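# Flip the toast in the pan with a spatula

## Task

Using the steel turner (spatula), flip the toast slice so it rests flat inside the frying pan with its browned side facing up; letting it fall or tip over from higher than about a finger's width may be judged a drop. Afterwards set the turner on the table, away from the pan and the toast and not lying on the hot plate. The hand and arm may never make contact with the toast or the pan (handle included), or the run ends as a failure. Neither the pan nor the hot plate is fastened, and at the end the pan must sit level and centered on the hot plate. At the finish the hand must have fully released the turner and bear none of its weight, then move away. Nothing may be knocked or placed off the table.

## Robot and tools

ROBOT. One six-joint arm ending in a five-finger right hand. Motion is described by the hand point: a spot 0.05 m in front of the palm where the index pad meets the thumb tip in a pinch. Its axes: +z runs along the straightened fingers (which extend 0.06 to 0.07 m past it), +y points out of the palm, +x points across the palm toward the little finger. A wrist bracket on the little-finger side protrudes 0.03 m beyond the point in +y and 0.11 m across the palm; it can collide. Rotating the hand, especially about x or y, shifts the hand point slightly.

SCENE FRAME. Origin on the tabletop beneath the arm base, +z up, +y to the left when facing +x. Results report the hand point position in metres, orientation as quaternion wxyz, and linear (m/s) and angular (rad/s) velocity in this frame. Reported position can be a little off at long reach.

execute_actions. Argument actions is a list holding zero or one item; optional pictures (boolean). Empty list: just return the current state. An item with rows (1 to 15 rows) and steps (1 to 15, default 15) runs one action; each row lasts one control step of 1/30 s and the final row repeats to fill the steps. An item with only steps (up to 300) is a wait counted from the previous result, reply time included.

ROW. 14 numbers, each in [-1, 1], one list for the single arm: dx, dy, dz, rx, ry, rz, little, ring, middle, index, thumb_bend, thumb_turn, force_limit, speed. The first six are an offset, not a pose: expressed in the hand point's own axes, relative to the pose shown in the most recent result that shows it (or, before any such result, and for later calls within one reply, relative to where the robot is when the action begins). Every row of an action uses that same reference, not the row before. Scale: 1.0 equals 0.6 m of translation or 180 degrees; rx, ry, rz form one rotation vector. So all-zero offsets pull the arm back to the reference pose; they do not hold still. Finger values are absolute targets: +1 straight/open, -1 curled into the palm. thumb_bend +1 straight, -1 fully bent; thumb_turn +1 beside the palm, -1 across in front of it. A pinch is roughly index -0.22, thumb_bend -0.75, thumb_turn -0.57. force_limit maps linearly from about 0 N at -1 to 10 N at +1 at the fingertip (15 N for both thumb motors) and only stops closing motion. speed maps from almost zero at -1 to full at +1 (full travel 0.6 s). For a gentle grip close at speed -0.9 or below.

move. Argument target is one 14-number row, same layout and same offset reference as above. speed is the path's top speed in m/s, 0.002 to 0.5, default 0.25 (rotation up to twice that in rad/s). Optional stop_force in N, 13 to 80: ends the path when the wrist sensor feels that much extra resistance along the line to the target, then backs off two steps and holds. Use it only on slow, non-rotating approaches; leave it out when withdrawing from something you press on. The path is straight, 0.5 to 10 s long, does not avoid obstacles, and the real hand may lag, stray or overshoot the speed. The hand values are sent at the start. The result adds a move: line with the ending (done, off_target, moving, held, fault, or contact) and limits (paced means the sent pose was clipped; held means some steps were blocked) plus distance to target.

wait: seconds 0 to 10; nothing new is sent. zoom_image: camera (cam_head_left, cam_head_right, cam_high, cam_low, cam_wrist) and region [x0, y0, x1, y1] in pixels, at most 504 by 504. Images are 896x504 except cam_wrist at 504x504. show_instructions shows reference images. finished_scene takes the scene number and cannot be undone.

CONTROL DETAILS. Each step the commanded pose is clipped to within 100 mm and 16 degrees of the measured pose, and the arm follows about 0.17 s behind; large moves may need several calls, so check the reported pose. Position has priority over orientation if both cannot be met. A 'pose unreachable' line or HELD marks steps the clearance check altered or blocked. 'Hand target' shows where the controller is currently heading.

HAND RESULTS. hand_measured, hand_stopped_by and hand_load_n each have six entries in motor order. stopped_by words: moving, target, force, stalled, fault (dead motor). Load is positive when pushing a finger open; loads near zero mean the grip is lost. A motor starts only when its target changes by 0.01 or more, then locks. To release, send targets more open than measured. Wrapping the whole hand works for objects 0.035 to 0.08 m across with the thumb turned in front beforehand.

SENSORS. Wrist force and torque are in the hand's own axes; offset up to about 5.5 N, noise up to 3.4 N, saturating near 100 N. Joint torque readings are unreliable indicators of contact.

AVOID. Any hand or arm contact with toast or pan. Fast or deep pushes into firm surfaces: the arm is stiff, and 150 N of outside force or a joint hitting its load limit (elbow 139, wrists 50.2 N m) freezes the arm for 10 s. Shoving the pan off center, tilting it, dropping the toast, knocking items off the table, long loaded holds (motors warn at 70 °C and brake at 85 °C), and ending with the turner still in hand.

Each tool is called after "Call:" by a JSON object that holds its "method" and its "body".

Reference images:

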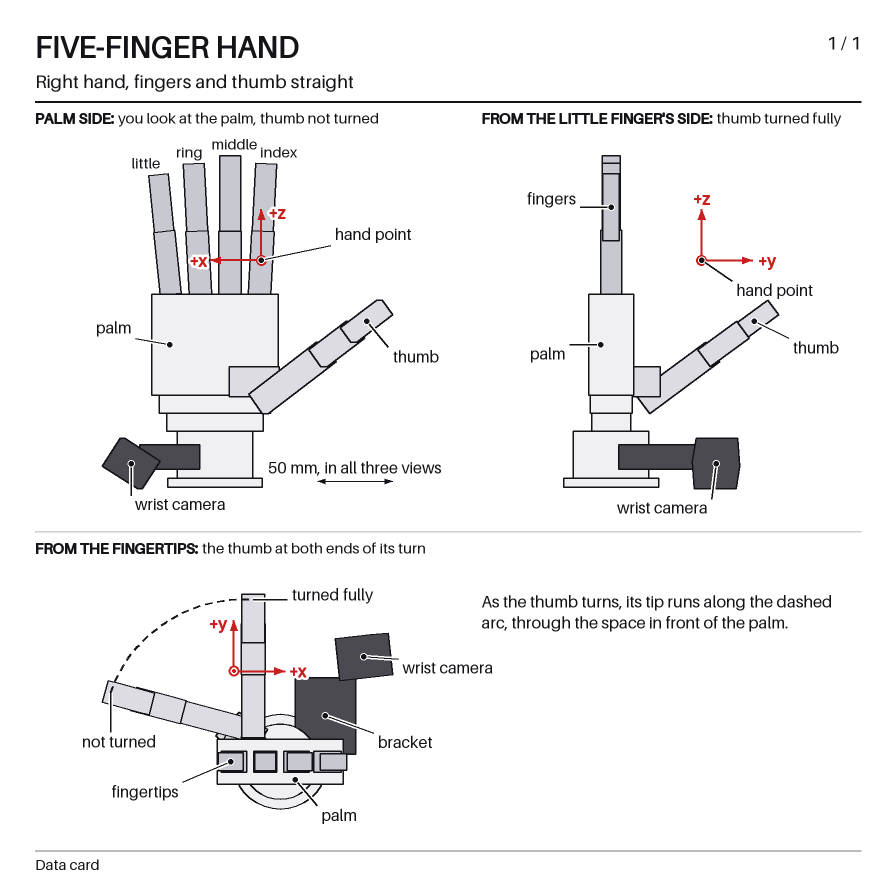

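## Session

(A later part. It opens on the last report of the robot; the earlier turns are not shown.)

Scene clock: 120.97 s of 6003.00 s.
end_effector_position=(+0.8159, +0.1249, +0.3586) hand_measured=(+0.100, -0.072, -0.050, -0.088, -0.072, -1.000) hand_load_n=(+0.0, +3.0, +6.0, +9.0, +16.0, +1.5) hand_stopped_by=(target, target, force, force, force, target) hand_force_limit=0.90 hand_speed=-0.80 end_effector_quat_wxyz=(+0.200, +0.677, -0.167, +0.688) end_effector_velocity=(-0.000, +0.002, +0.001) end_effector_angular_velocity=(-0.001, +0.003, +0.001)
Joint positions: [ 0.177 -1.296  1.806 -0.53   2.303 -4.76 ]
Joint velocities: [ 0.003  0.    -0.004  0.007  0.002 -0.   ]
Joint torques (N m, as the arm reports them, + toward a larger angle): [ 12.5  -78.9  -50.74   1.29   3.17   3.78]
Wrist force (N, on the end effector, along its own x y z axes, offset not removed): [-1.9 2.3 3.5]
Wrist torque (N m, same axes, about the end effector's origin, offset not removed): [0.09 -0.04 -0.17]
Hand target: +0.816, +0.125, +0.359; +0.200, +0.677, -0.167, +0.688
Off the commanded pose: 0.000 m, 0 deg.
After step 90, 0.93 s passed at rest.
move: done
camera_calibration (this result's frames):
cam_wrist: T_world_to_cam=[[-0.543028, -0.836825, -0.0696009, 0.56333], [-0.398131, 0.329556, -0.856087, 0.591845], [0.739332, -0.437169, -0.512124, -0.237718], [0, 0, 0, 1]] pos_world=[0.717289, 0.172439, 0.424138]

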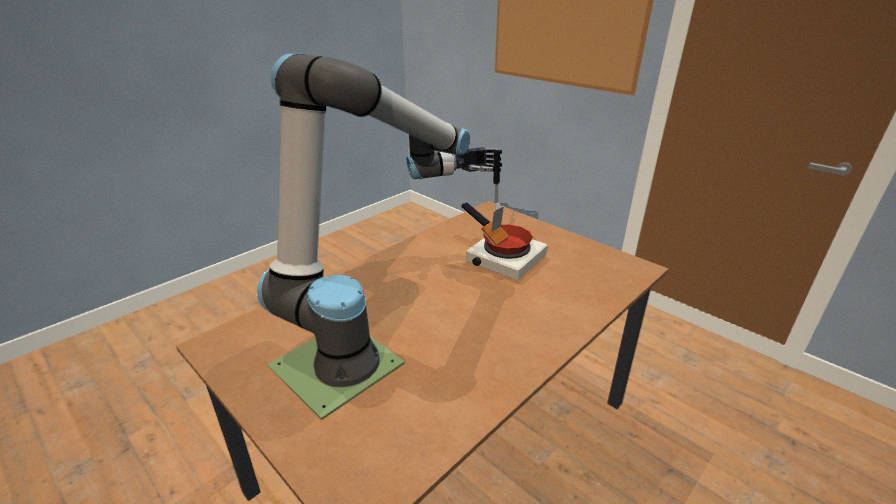

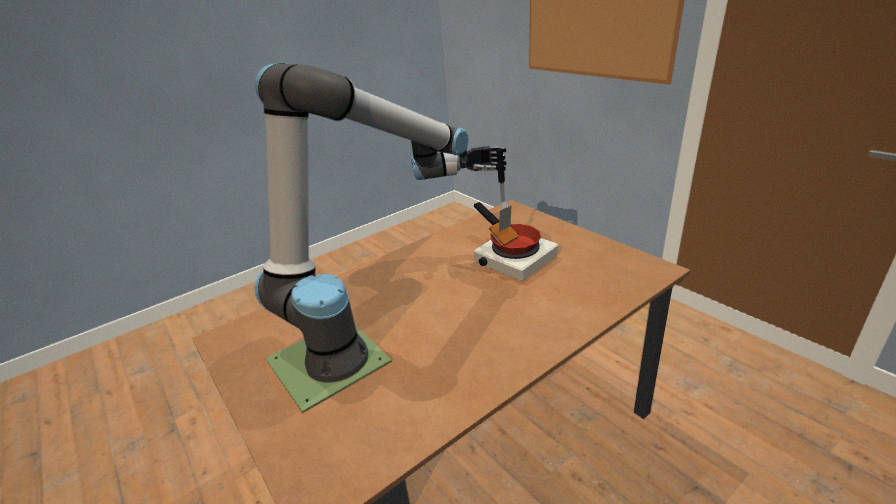

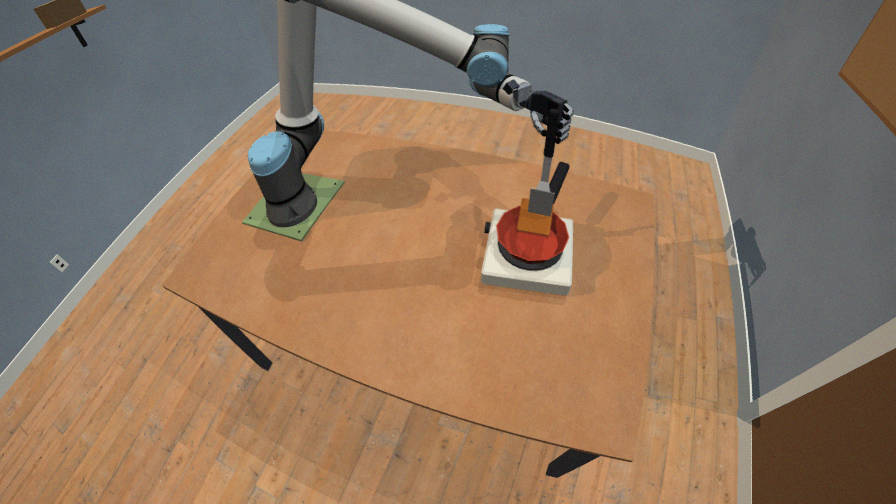

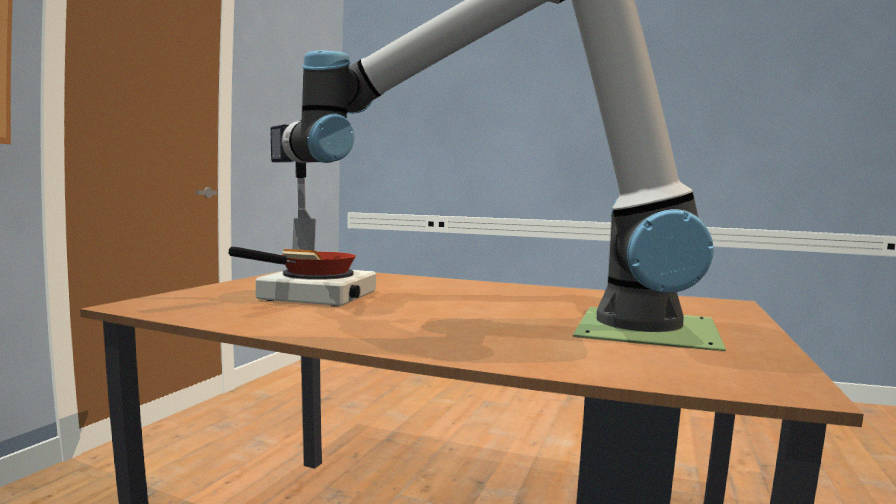

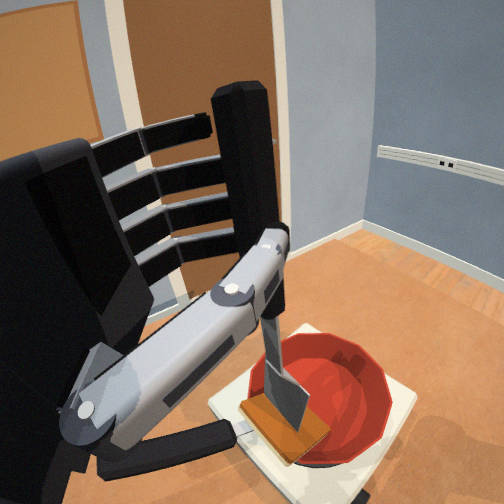

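Call:
{"method": "execute_actions", "body": {"actions": [{"rows":[[0.01,0,0,0,0,0,0.1,-0.075,-0.3,-0.3,-0.15,-1,0.9,-0.8],[0.02,0,0,0,0,0,0.1,-0.075,-0.3,-0.3,-0.15,-1,0.9,-0.8],[0.03,0,0,0,0,0,0.1,-0.075,-0.3,-0.3,-0.15,-1,0.9,-0.8],[0.04,0,0,0,0,0,0.1,-0.075,-0.3,-0.3,-0.15,-1,0.9,-0.8]]}], "pictures": false}}

Call:
{"method": "move", "body": {"target": [0.005,-0.066,-0.05,0,0,0,0.1,-0.075,-0.3,-0.3,-0.15,-1,0.9,-0.8], "speed": 0.06}}

Call:
{"method": "zoom_image", "body": {"camera": "cam_low", "region": [250, 200, 360, 290]}}

Call:
{"method": "zoom_image", "body": {"camera": "cam_high", "region": [480, 160, 590, 270]}}

Scene clock: 130.40 s of 6003.00 s.
end_effector_position=(+0.8158, +0.1261, +0.3817) hand_measured=(+0.100, -0.072, -0.050, -0.088, -0.072, -1.000) hand_load_n=(+0.0, +3.0, +6.0, +9.0, +16.0, +1.5) hand_stopped_by=(target, target, force, force, force, target) hand_force_limit=0.90 hand_speed=-0.80 end_effector_quat_wxyz=(+0.200, +0.677, -0.167, +0.688) end_effector_velocity=(+0.001, +0.000, +0.007) end_effector_angular_velocity=(-0.000, -0.000, +0.001)
Joint positions: [ 0.179 -1.313  1.783 -0.49   2.304 -4.76 ]
Joint velocities: [-0.    -0.005 -0.008  0.012 -0.001 -0.   ]
Joint torques (N m, as the arm reports them, + toward a larger angle): [ 14.28 -81.22 -49.77   1.32   2.17  -0.85]
Wrist force (N, on the end effector, along its own x y z axes, offset not removed): [-1.7 -1.0 3.4]
Wrist torque (N m, same axes, about the end effector's origin, offset not removed): [-0.34 -0.15 -0.15]
Hand target: +0.816, +0.126, +0.383; +0.200, +0.677, -0.167, +0.688
Off the commanded pose: 0.001 m, 0 deg.
Steps of this call (steps 1 to 90: nothing new was sent; then 5.93 s passed at rest; steps 91 to 105: all 15 steps of this action). Readings (end_effector_position | what the end effector reports):
91: (+0.8158, +0.1252, +0.3589) | hand_measured=(+0.100, -0.072, -0.050, -0.088, -0.072, -1.000) hand_load_n=(+0.0, +3.0, +6.0, +9.0, +16.0, +1.5) hand_stopped_by=(target, target, force, force, force, target) hand_force_limit=0.90 hand_speed=-0.80
92: (+0.8158, +0.1252, +0.3597) | hand_measured=(+0.100, -0.072, -0.050, -0.088, -0.072, -1.000) hand_load_n=(+0.0, +3.0, +6.0, +9.0, +16.0, +1.5) hand_stopped_by=(target, target, force, force, force, target) hand_force_limit=0.90 hand_speed=-0.80
94: (+0.8159, +0.1254, +0.3645) | hand_measured=(+0.100, -0.072, -0.050, -0.088, -0.072, -1.000) hand_load_n=(+0.0, +3.0, +6.0, +9.0, +16.0, +2.0) hand_stopped_by=(target, target, force, force, force, target) hand_force_limit=0.90 hand_speed=-0.80
98: (+0.8158, +0.1259, +0.3764) | hand_measured=(+0.100, -0.072, -0.050, -0.088, -0.072, -1.000) hand_load_n=(+0.0, +3.0, +6.0, +9.0, +16.0, +1.5) hand_stopped_by=(target, target, force, force, force, target) hand_force_limit=0.90 hand_speed=-0.80
105: the state above

Scene clock: 131.90 s of 6003.00 s.
end_effector_position=(+0.8097, +0.1752, +0.3830) hand_measured=(+0.100, -0.072, -0.050, -0.088, -0.072, -1.000) hand_load_n=(+0.0, +3.0, +6.0, +9.0, +16.0, +1.5) hand_stopped_by=(target, target, force, force, force, target) hand_force_limit=0.90 hand_speed=-0.80 end_effector_quat_wxyz=(+0.200, +0.677, -0.167, +0.688) end_effector_velocity=(+0.000, +0.003, -0.001) end_effector_angular_velocity=(-0.001, +0.002, +0.003)
Joint positions: [ 0.251 -1.287  1.745 -0.479  2.377 -4.762]
Joint velocities: [ 0.004  0.002 -0.002  0.001  0.001 -0.   ]
Joint torques (N m, as the arm reports them, + toward a larger angle): [ 12.82 -49.87 -51.26   0.9    2.45  -4.53]
Wrist force (N, on the end effector, along its own x y z axes, offset not removed): [-2.7 1.1 2.2]
Wrist torque (N m, same axes, about the end effector's origin, offset not removed): [0.04 -0.06 -0.13]
Hand target: +0.810, +0.176, +0.383; +0.200, +0.677, -0.167, +0.688
Off the commanded pose: 0.000 m, 0 deg.
move: done
camera_calibration (this result's frames):
cam_wrist: T_world_to_cam=[[-0.54301, -0.836856, -0.0693708, 0.603676], [-0.398147, 0.329317, -0.856171, 0.593783], [0.739337, -0.43729, -0.512014, -0.198725], [0, 0, 0, 1]] pos_world=[0.71114, 0.222746, 0.448508]

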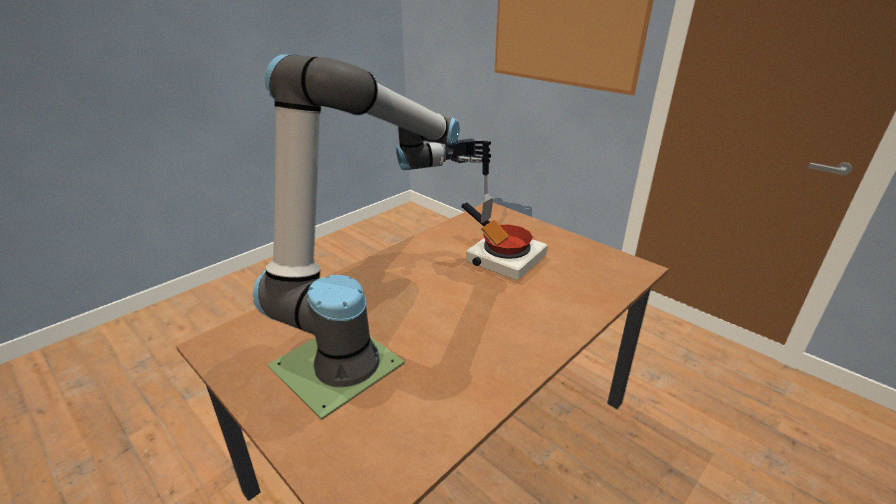

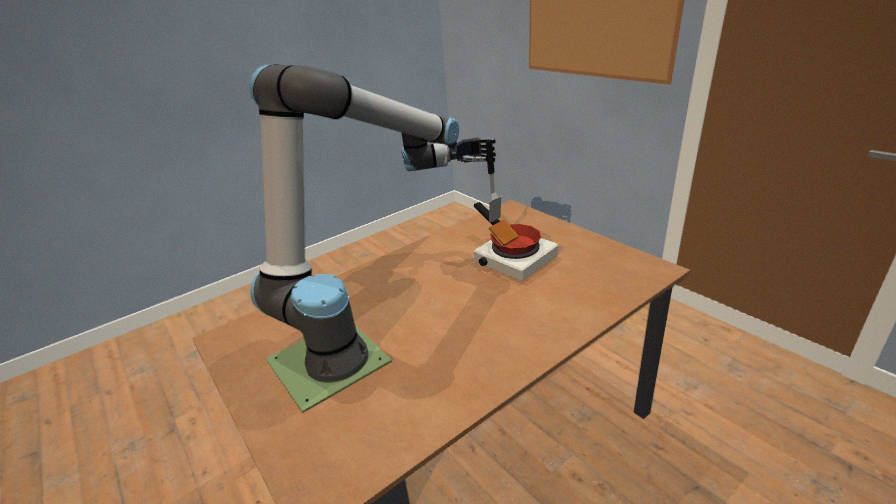

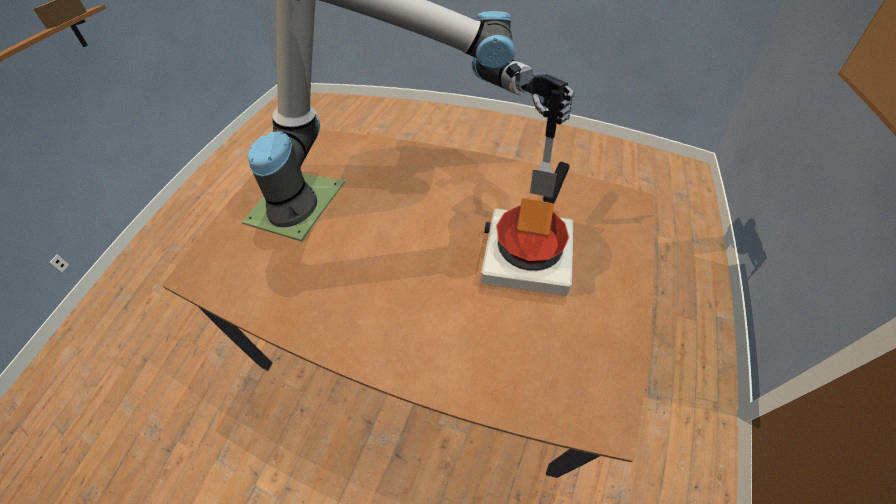

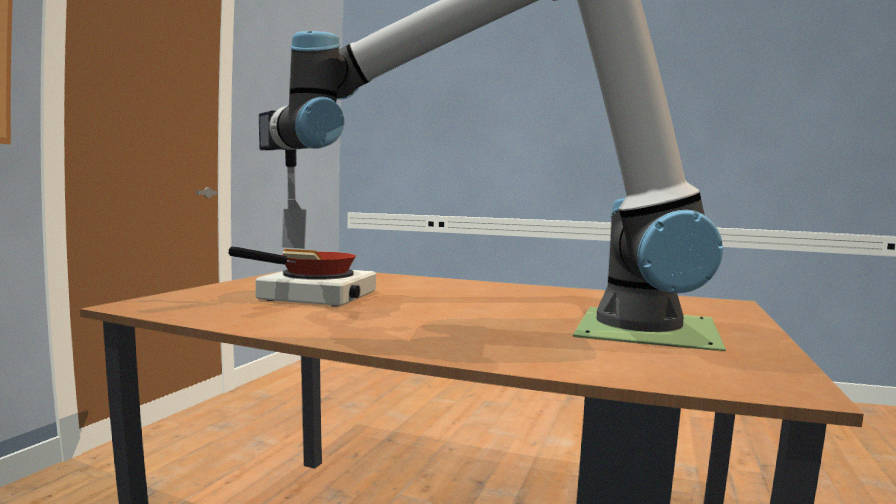

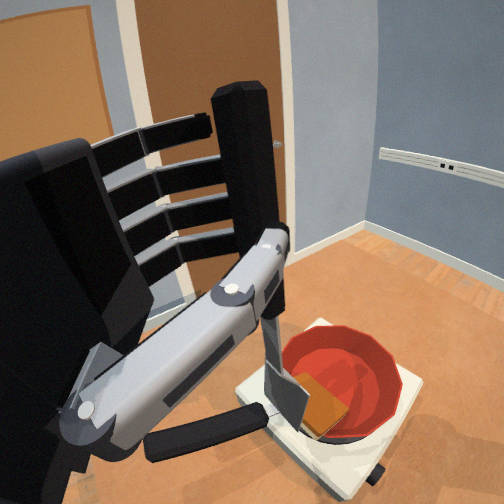

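Region (250, 200, 360, 290) of cam_low's 896x504 image, scaled by 4.582, with more detail than that image has; it fills the top 412 rows of this view, and the rest is white.

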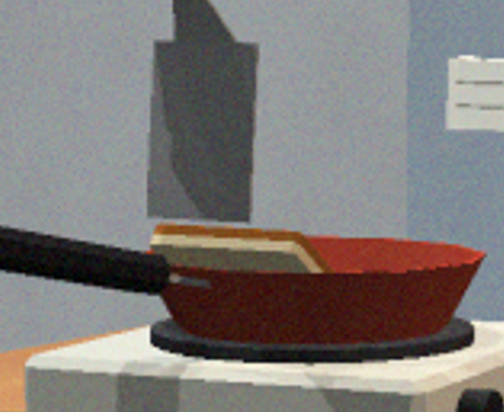

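Region (480, 160, 590, 270) of cam_high's 896x504 image, scaled by 4.582, with more detail than that image has.

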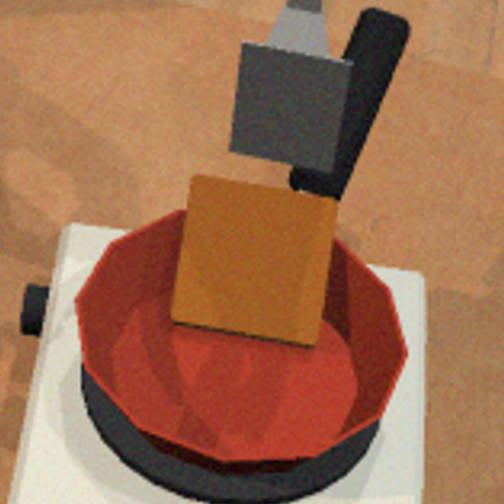

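Call:
{"method": "move", "body": {"target": [-0.039,0.048,0.014,0,0,0,0.1,-0.075,-0.3,-0.3,-0.15,-1,0.9,-0.8], "speed": 0.015}}

Call:
{"method": "zoom_image", "body": {"camera": "cam_low", "region": [250, 200, 360, 290]}}

Call:
{"method": "zoom_image", "body": {"camera": "cam_high", "region": [480, 160, 590, 270]}}

Scene clock: 137.70 s of 6003.00 s.
end_effector_position=(+0.8026, +0.1452, +0.3612) hand_measured=(+0.100, -0.072, -0.050, -0.088, -0.072, -1.000) hand_load_n=(+0.0, +3.0, +6.0, +9.0, +16.0, +1.5) hand_stopped_by=(target, target, force, force, force, target) hand_force_limit=0.90 hand_speed=-0.80 end_effector_quat_wxyz=(+0.200, +0.677, -0.167, +0.688) end_effector_velocity=(-0.001, -0.003, -0.002) end_effector_angular_velocity=(-0.001, +0.001, -0.001)
Joint positions: [ 0.211 -1.302  1.808 -0.527  2.337 -4.761]
Joint velocities: [-0.003 -0.001  0.005 -0.003 -0.002 -0.001]
Joint torques (N m, as the arm reports them, + toward a larger angle): [ -9.39 -75.57 -23.37  -5.4   -2.65   3.74]
Wrist force (N, on the end effector, along its own x y z axes, offset not removed): [-3.3 0.2 1.4]
Wrist torque (N m, same axes, about the end effector's origin, offset not removed): [-0.04 0.15 -0.34]
Hand target: +0.803, +0.145, +0.361; +0.200, +0.677, -0.167, +0.688
Off the commanded pose: 0.000 m, 0 deg.
move: done
camera_calibration (this result's frames):
cam_wrist: T_world_to_cam=[[-0.543026, -0.836841, -0.0694197, 0.573244], [-0.398169, 0.329392, -0.856132, 0.582224], [0.739313, -0.437261, -0.512073, -0.217735], [0, 0, 0, 1]] pos_world=[0.704084, 0.192727, 0.426758]

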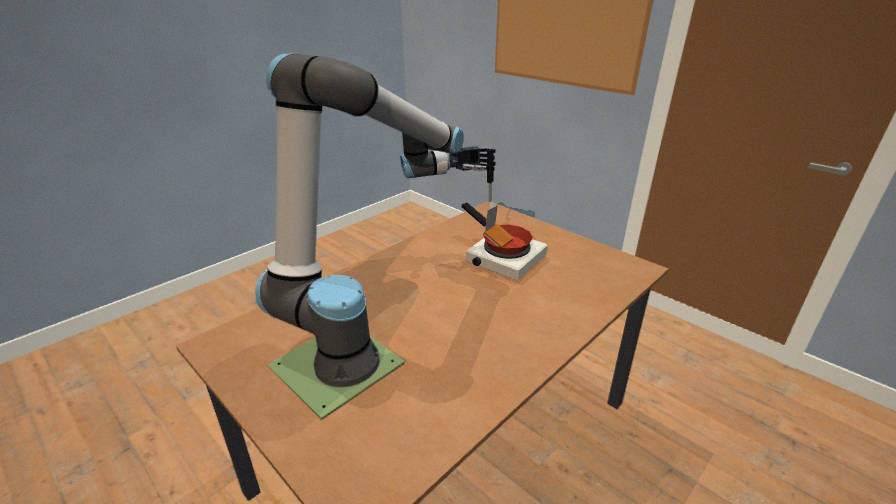

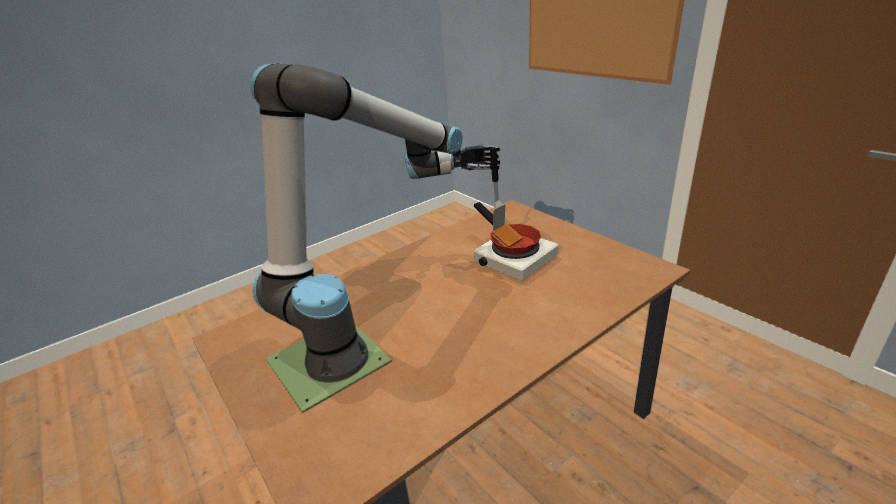

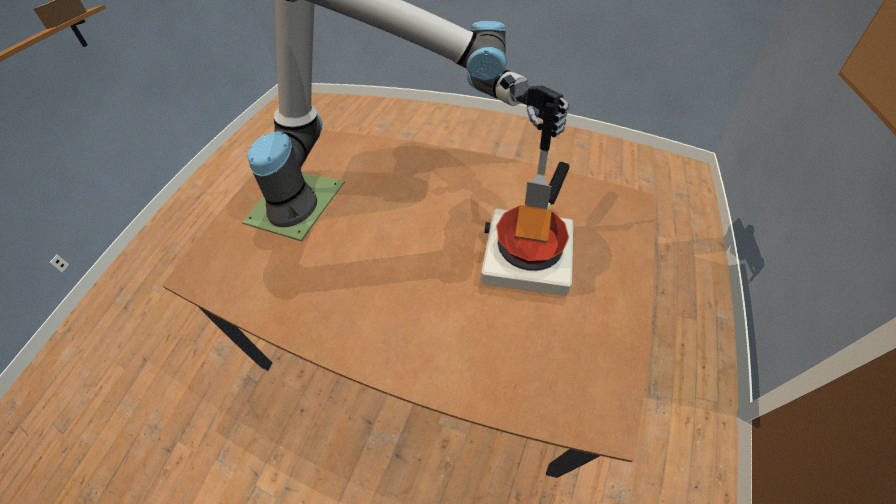

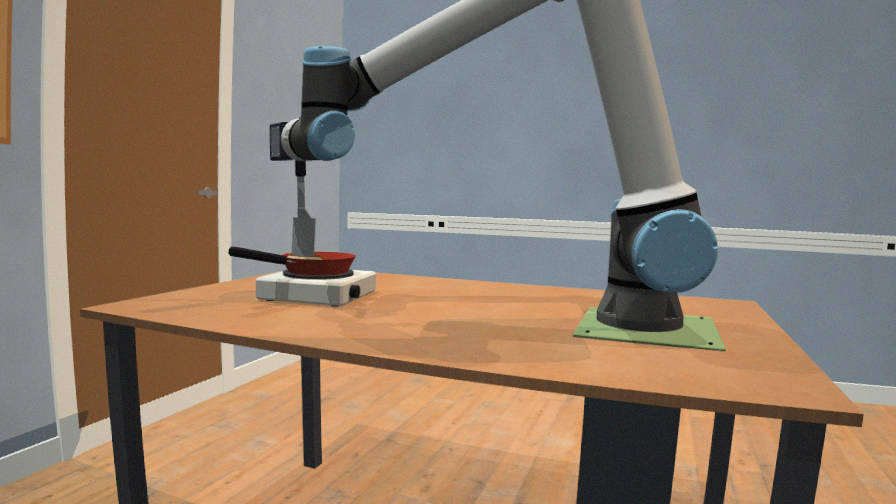

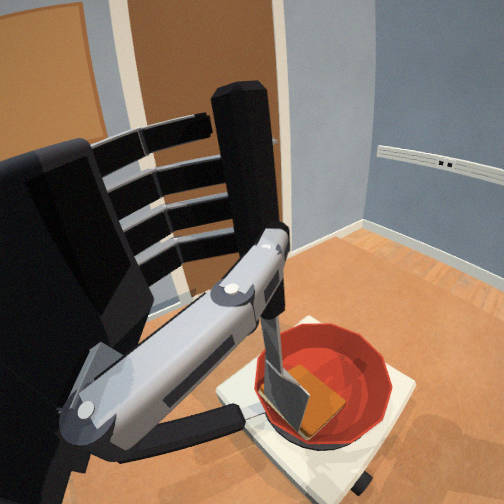

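Region (250, 200, 360, 290) of cam_low's 896x504 image, scaled by 4.582, with more detail than that image has; it fills the top 412 rows of this view, and the rest is white.

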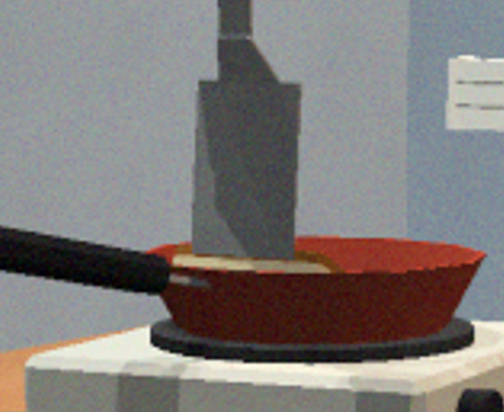

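Region (480, 160, 590, 270) of cam_high's 896x504 image, scaled by 4.582, with more detail than that image has.

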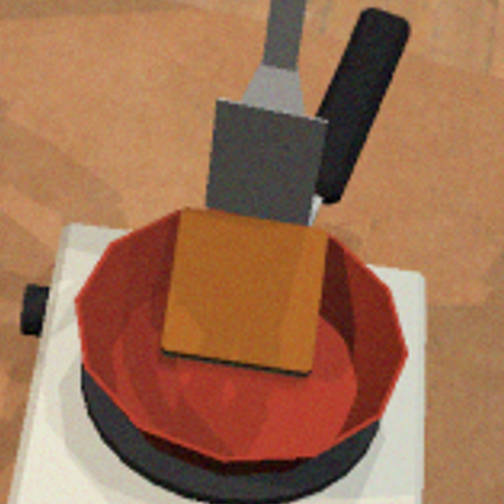

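Follow down the wall.

Call:
{"method": "move", "body": {"target": [-0.03,0.01,0.0065,0,0,0,0.1,-0.075,-0.3,-0.3,-0.15,-1,0.9,-0.8], "speed": 0.01}}

Call:
{"method": "zoom_image", "body": {"camera": "cam_high", "region": [480, 160, 590, 270]}}

Scene clock: 142.00 s of 6003.00 s.
end_effector_position=(+0.8030, +0.1373, +0.3439) hand_measured=(+0.100, -0.072, -0.050, -0.088, -0.072, -1.000) hand_load_n=(+0.0, +3.0, +6.0, +9.0, +16.0, +1.5) hand_stopped_by=(target, target, force, force, force, target) hand_force_limit=0.90 hand_speed=-0.80 end_effector_quat_wxyz=(+0.200, +0.677, -0.167, +0.688) end_effector_velocity=(+0.000, -0.001, -0.003) end_effector_angular_velocity=(+0.000, -0.001, -0.001)
Joint positions: [ 0.2   -1.292  1.831 -0.559  2.326 -4.761]
Joint velocities: [-0.002  0.002  0.003 -0.005 -0.001  0.   ]
Joint torques (N m, as the arm reports them, + toward a larger angle): [-11.32 -45.97 -23.76  -4.77  -2.66   3.45]
Wrist force (N, on the end effector, along its own x y z axes, offset not removed): [-4.0 -0.3 3.0]
Wrist torque (N m, same axes, about the end effector's origin, offset not removed): [-0.17 0.07 -0.41]
Hand target: +0.803, +0.137, +0.344; +0.200, +0.677, -0.167, +0.688
Off the commanded pose: 0.000 m, 0 deg.
move: done
camera_calibration (this result's frames):
cam_wrist: T_world_to_cam=[[-0.543033, -0.836836, -0.0694335, 0.565634], [-0.398183, 0.329419, -0.856116, 0.57013], [0.739301, -0.437252, -0.512099, -0.230368], [0, 0, 0, 1]] pos_world=[0.704485, 0.184803, 0.4094]

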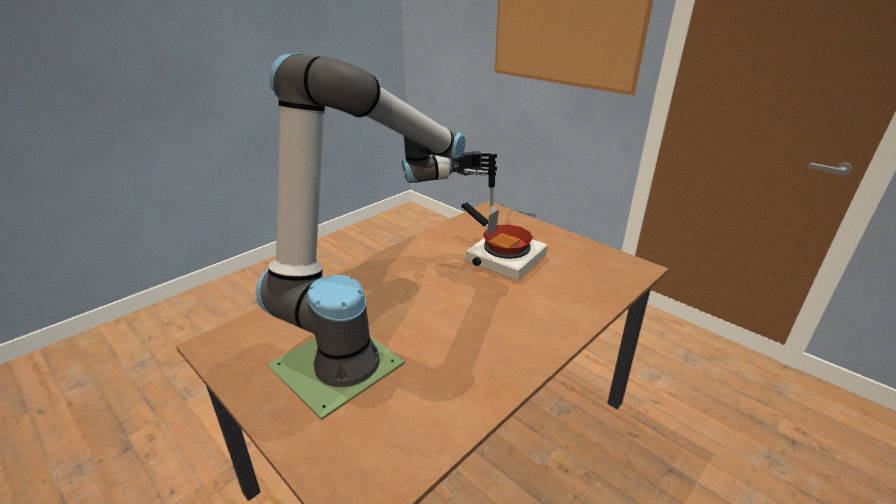

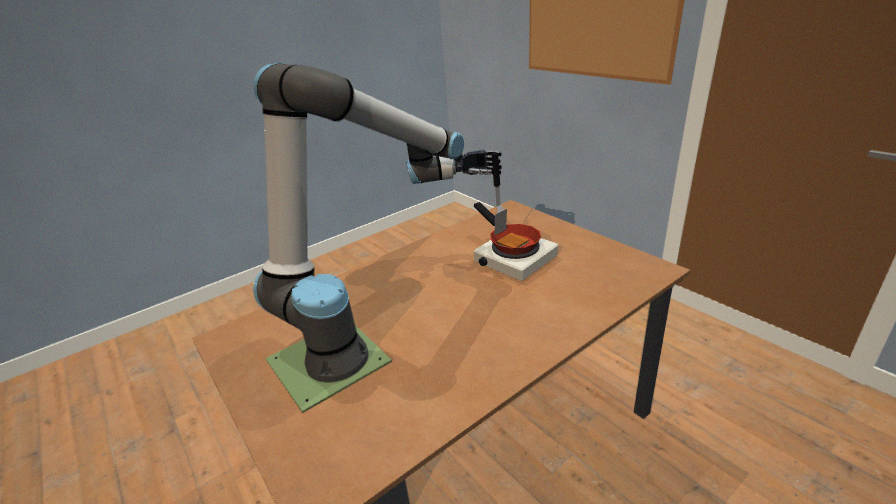

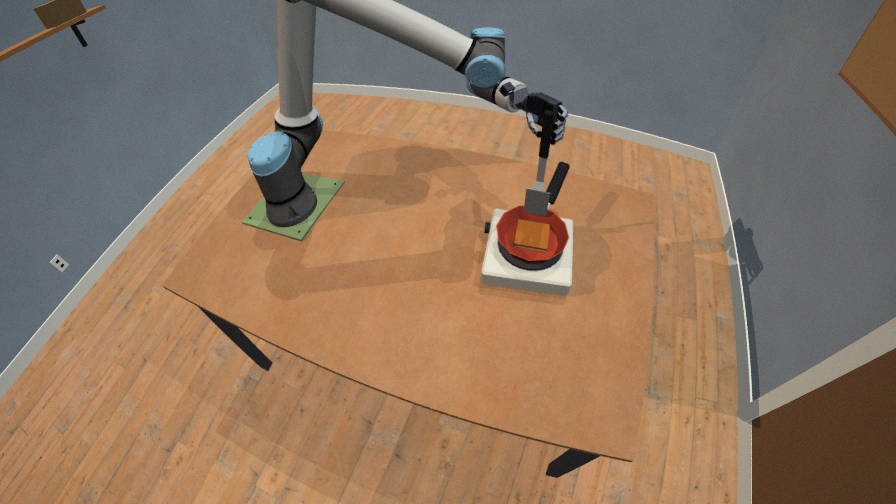

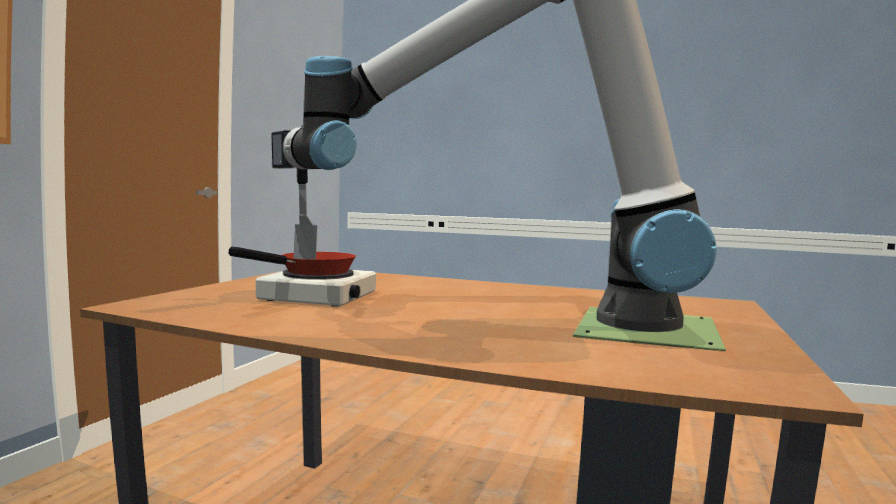

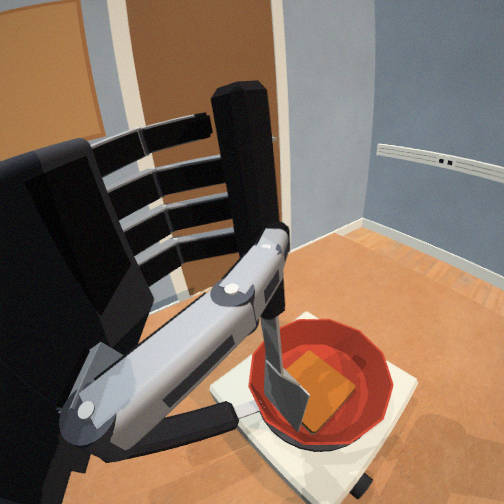

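Region (480, 160, 590, 270) of cam_high's 896x504 image, scaled by 4.582, with more detail than that image has.

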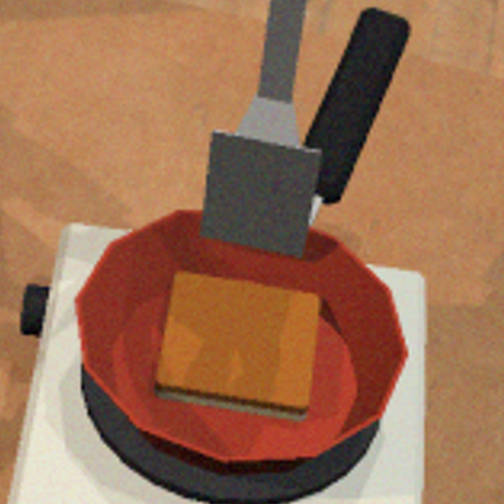

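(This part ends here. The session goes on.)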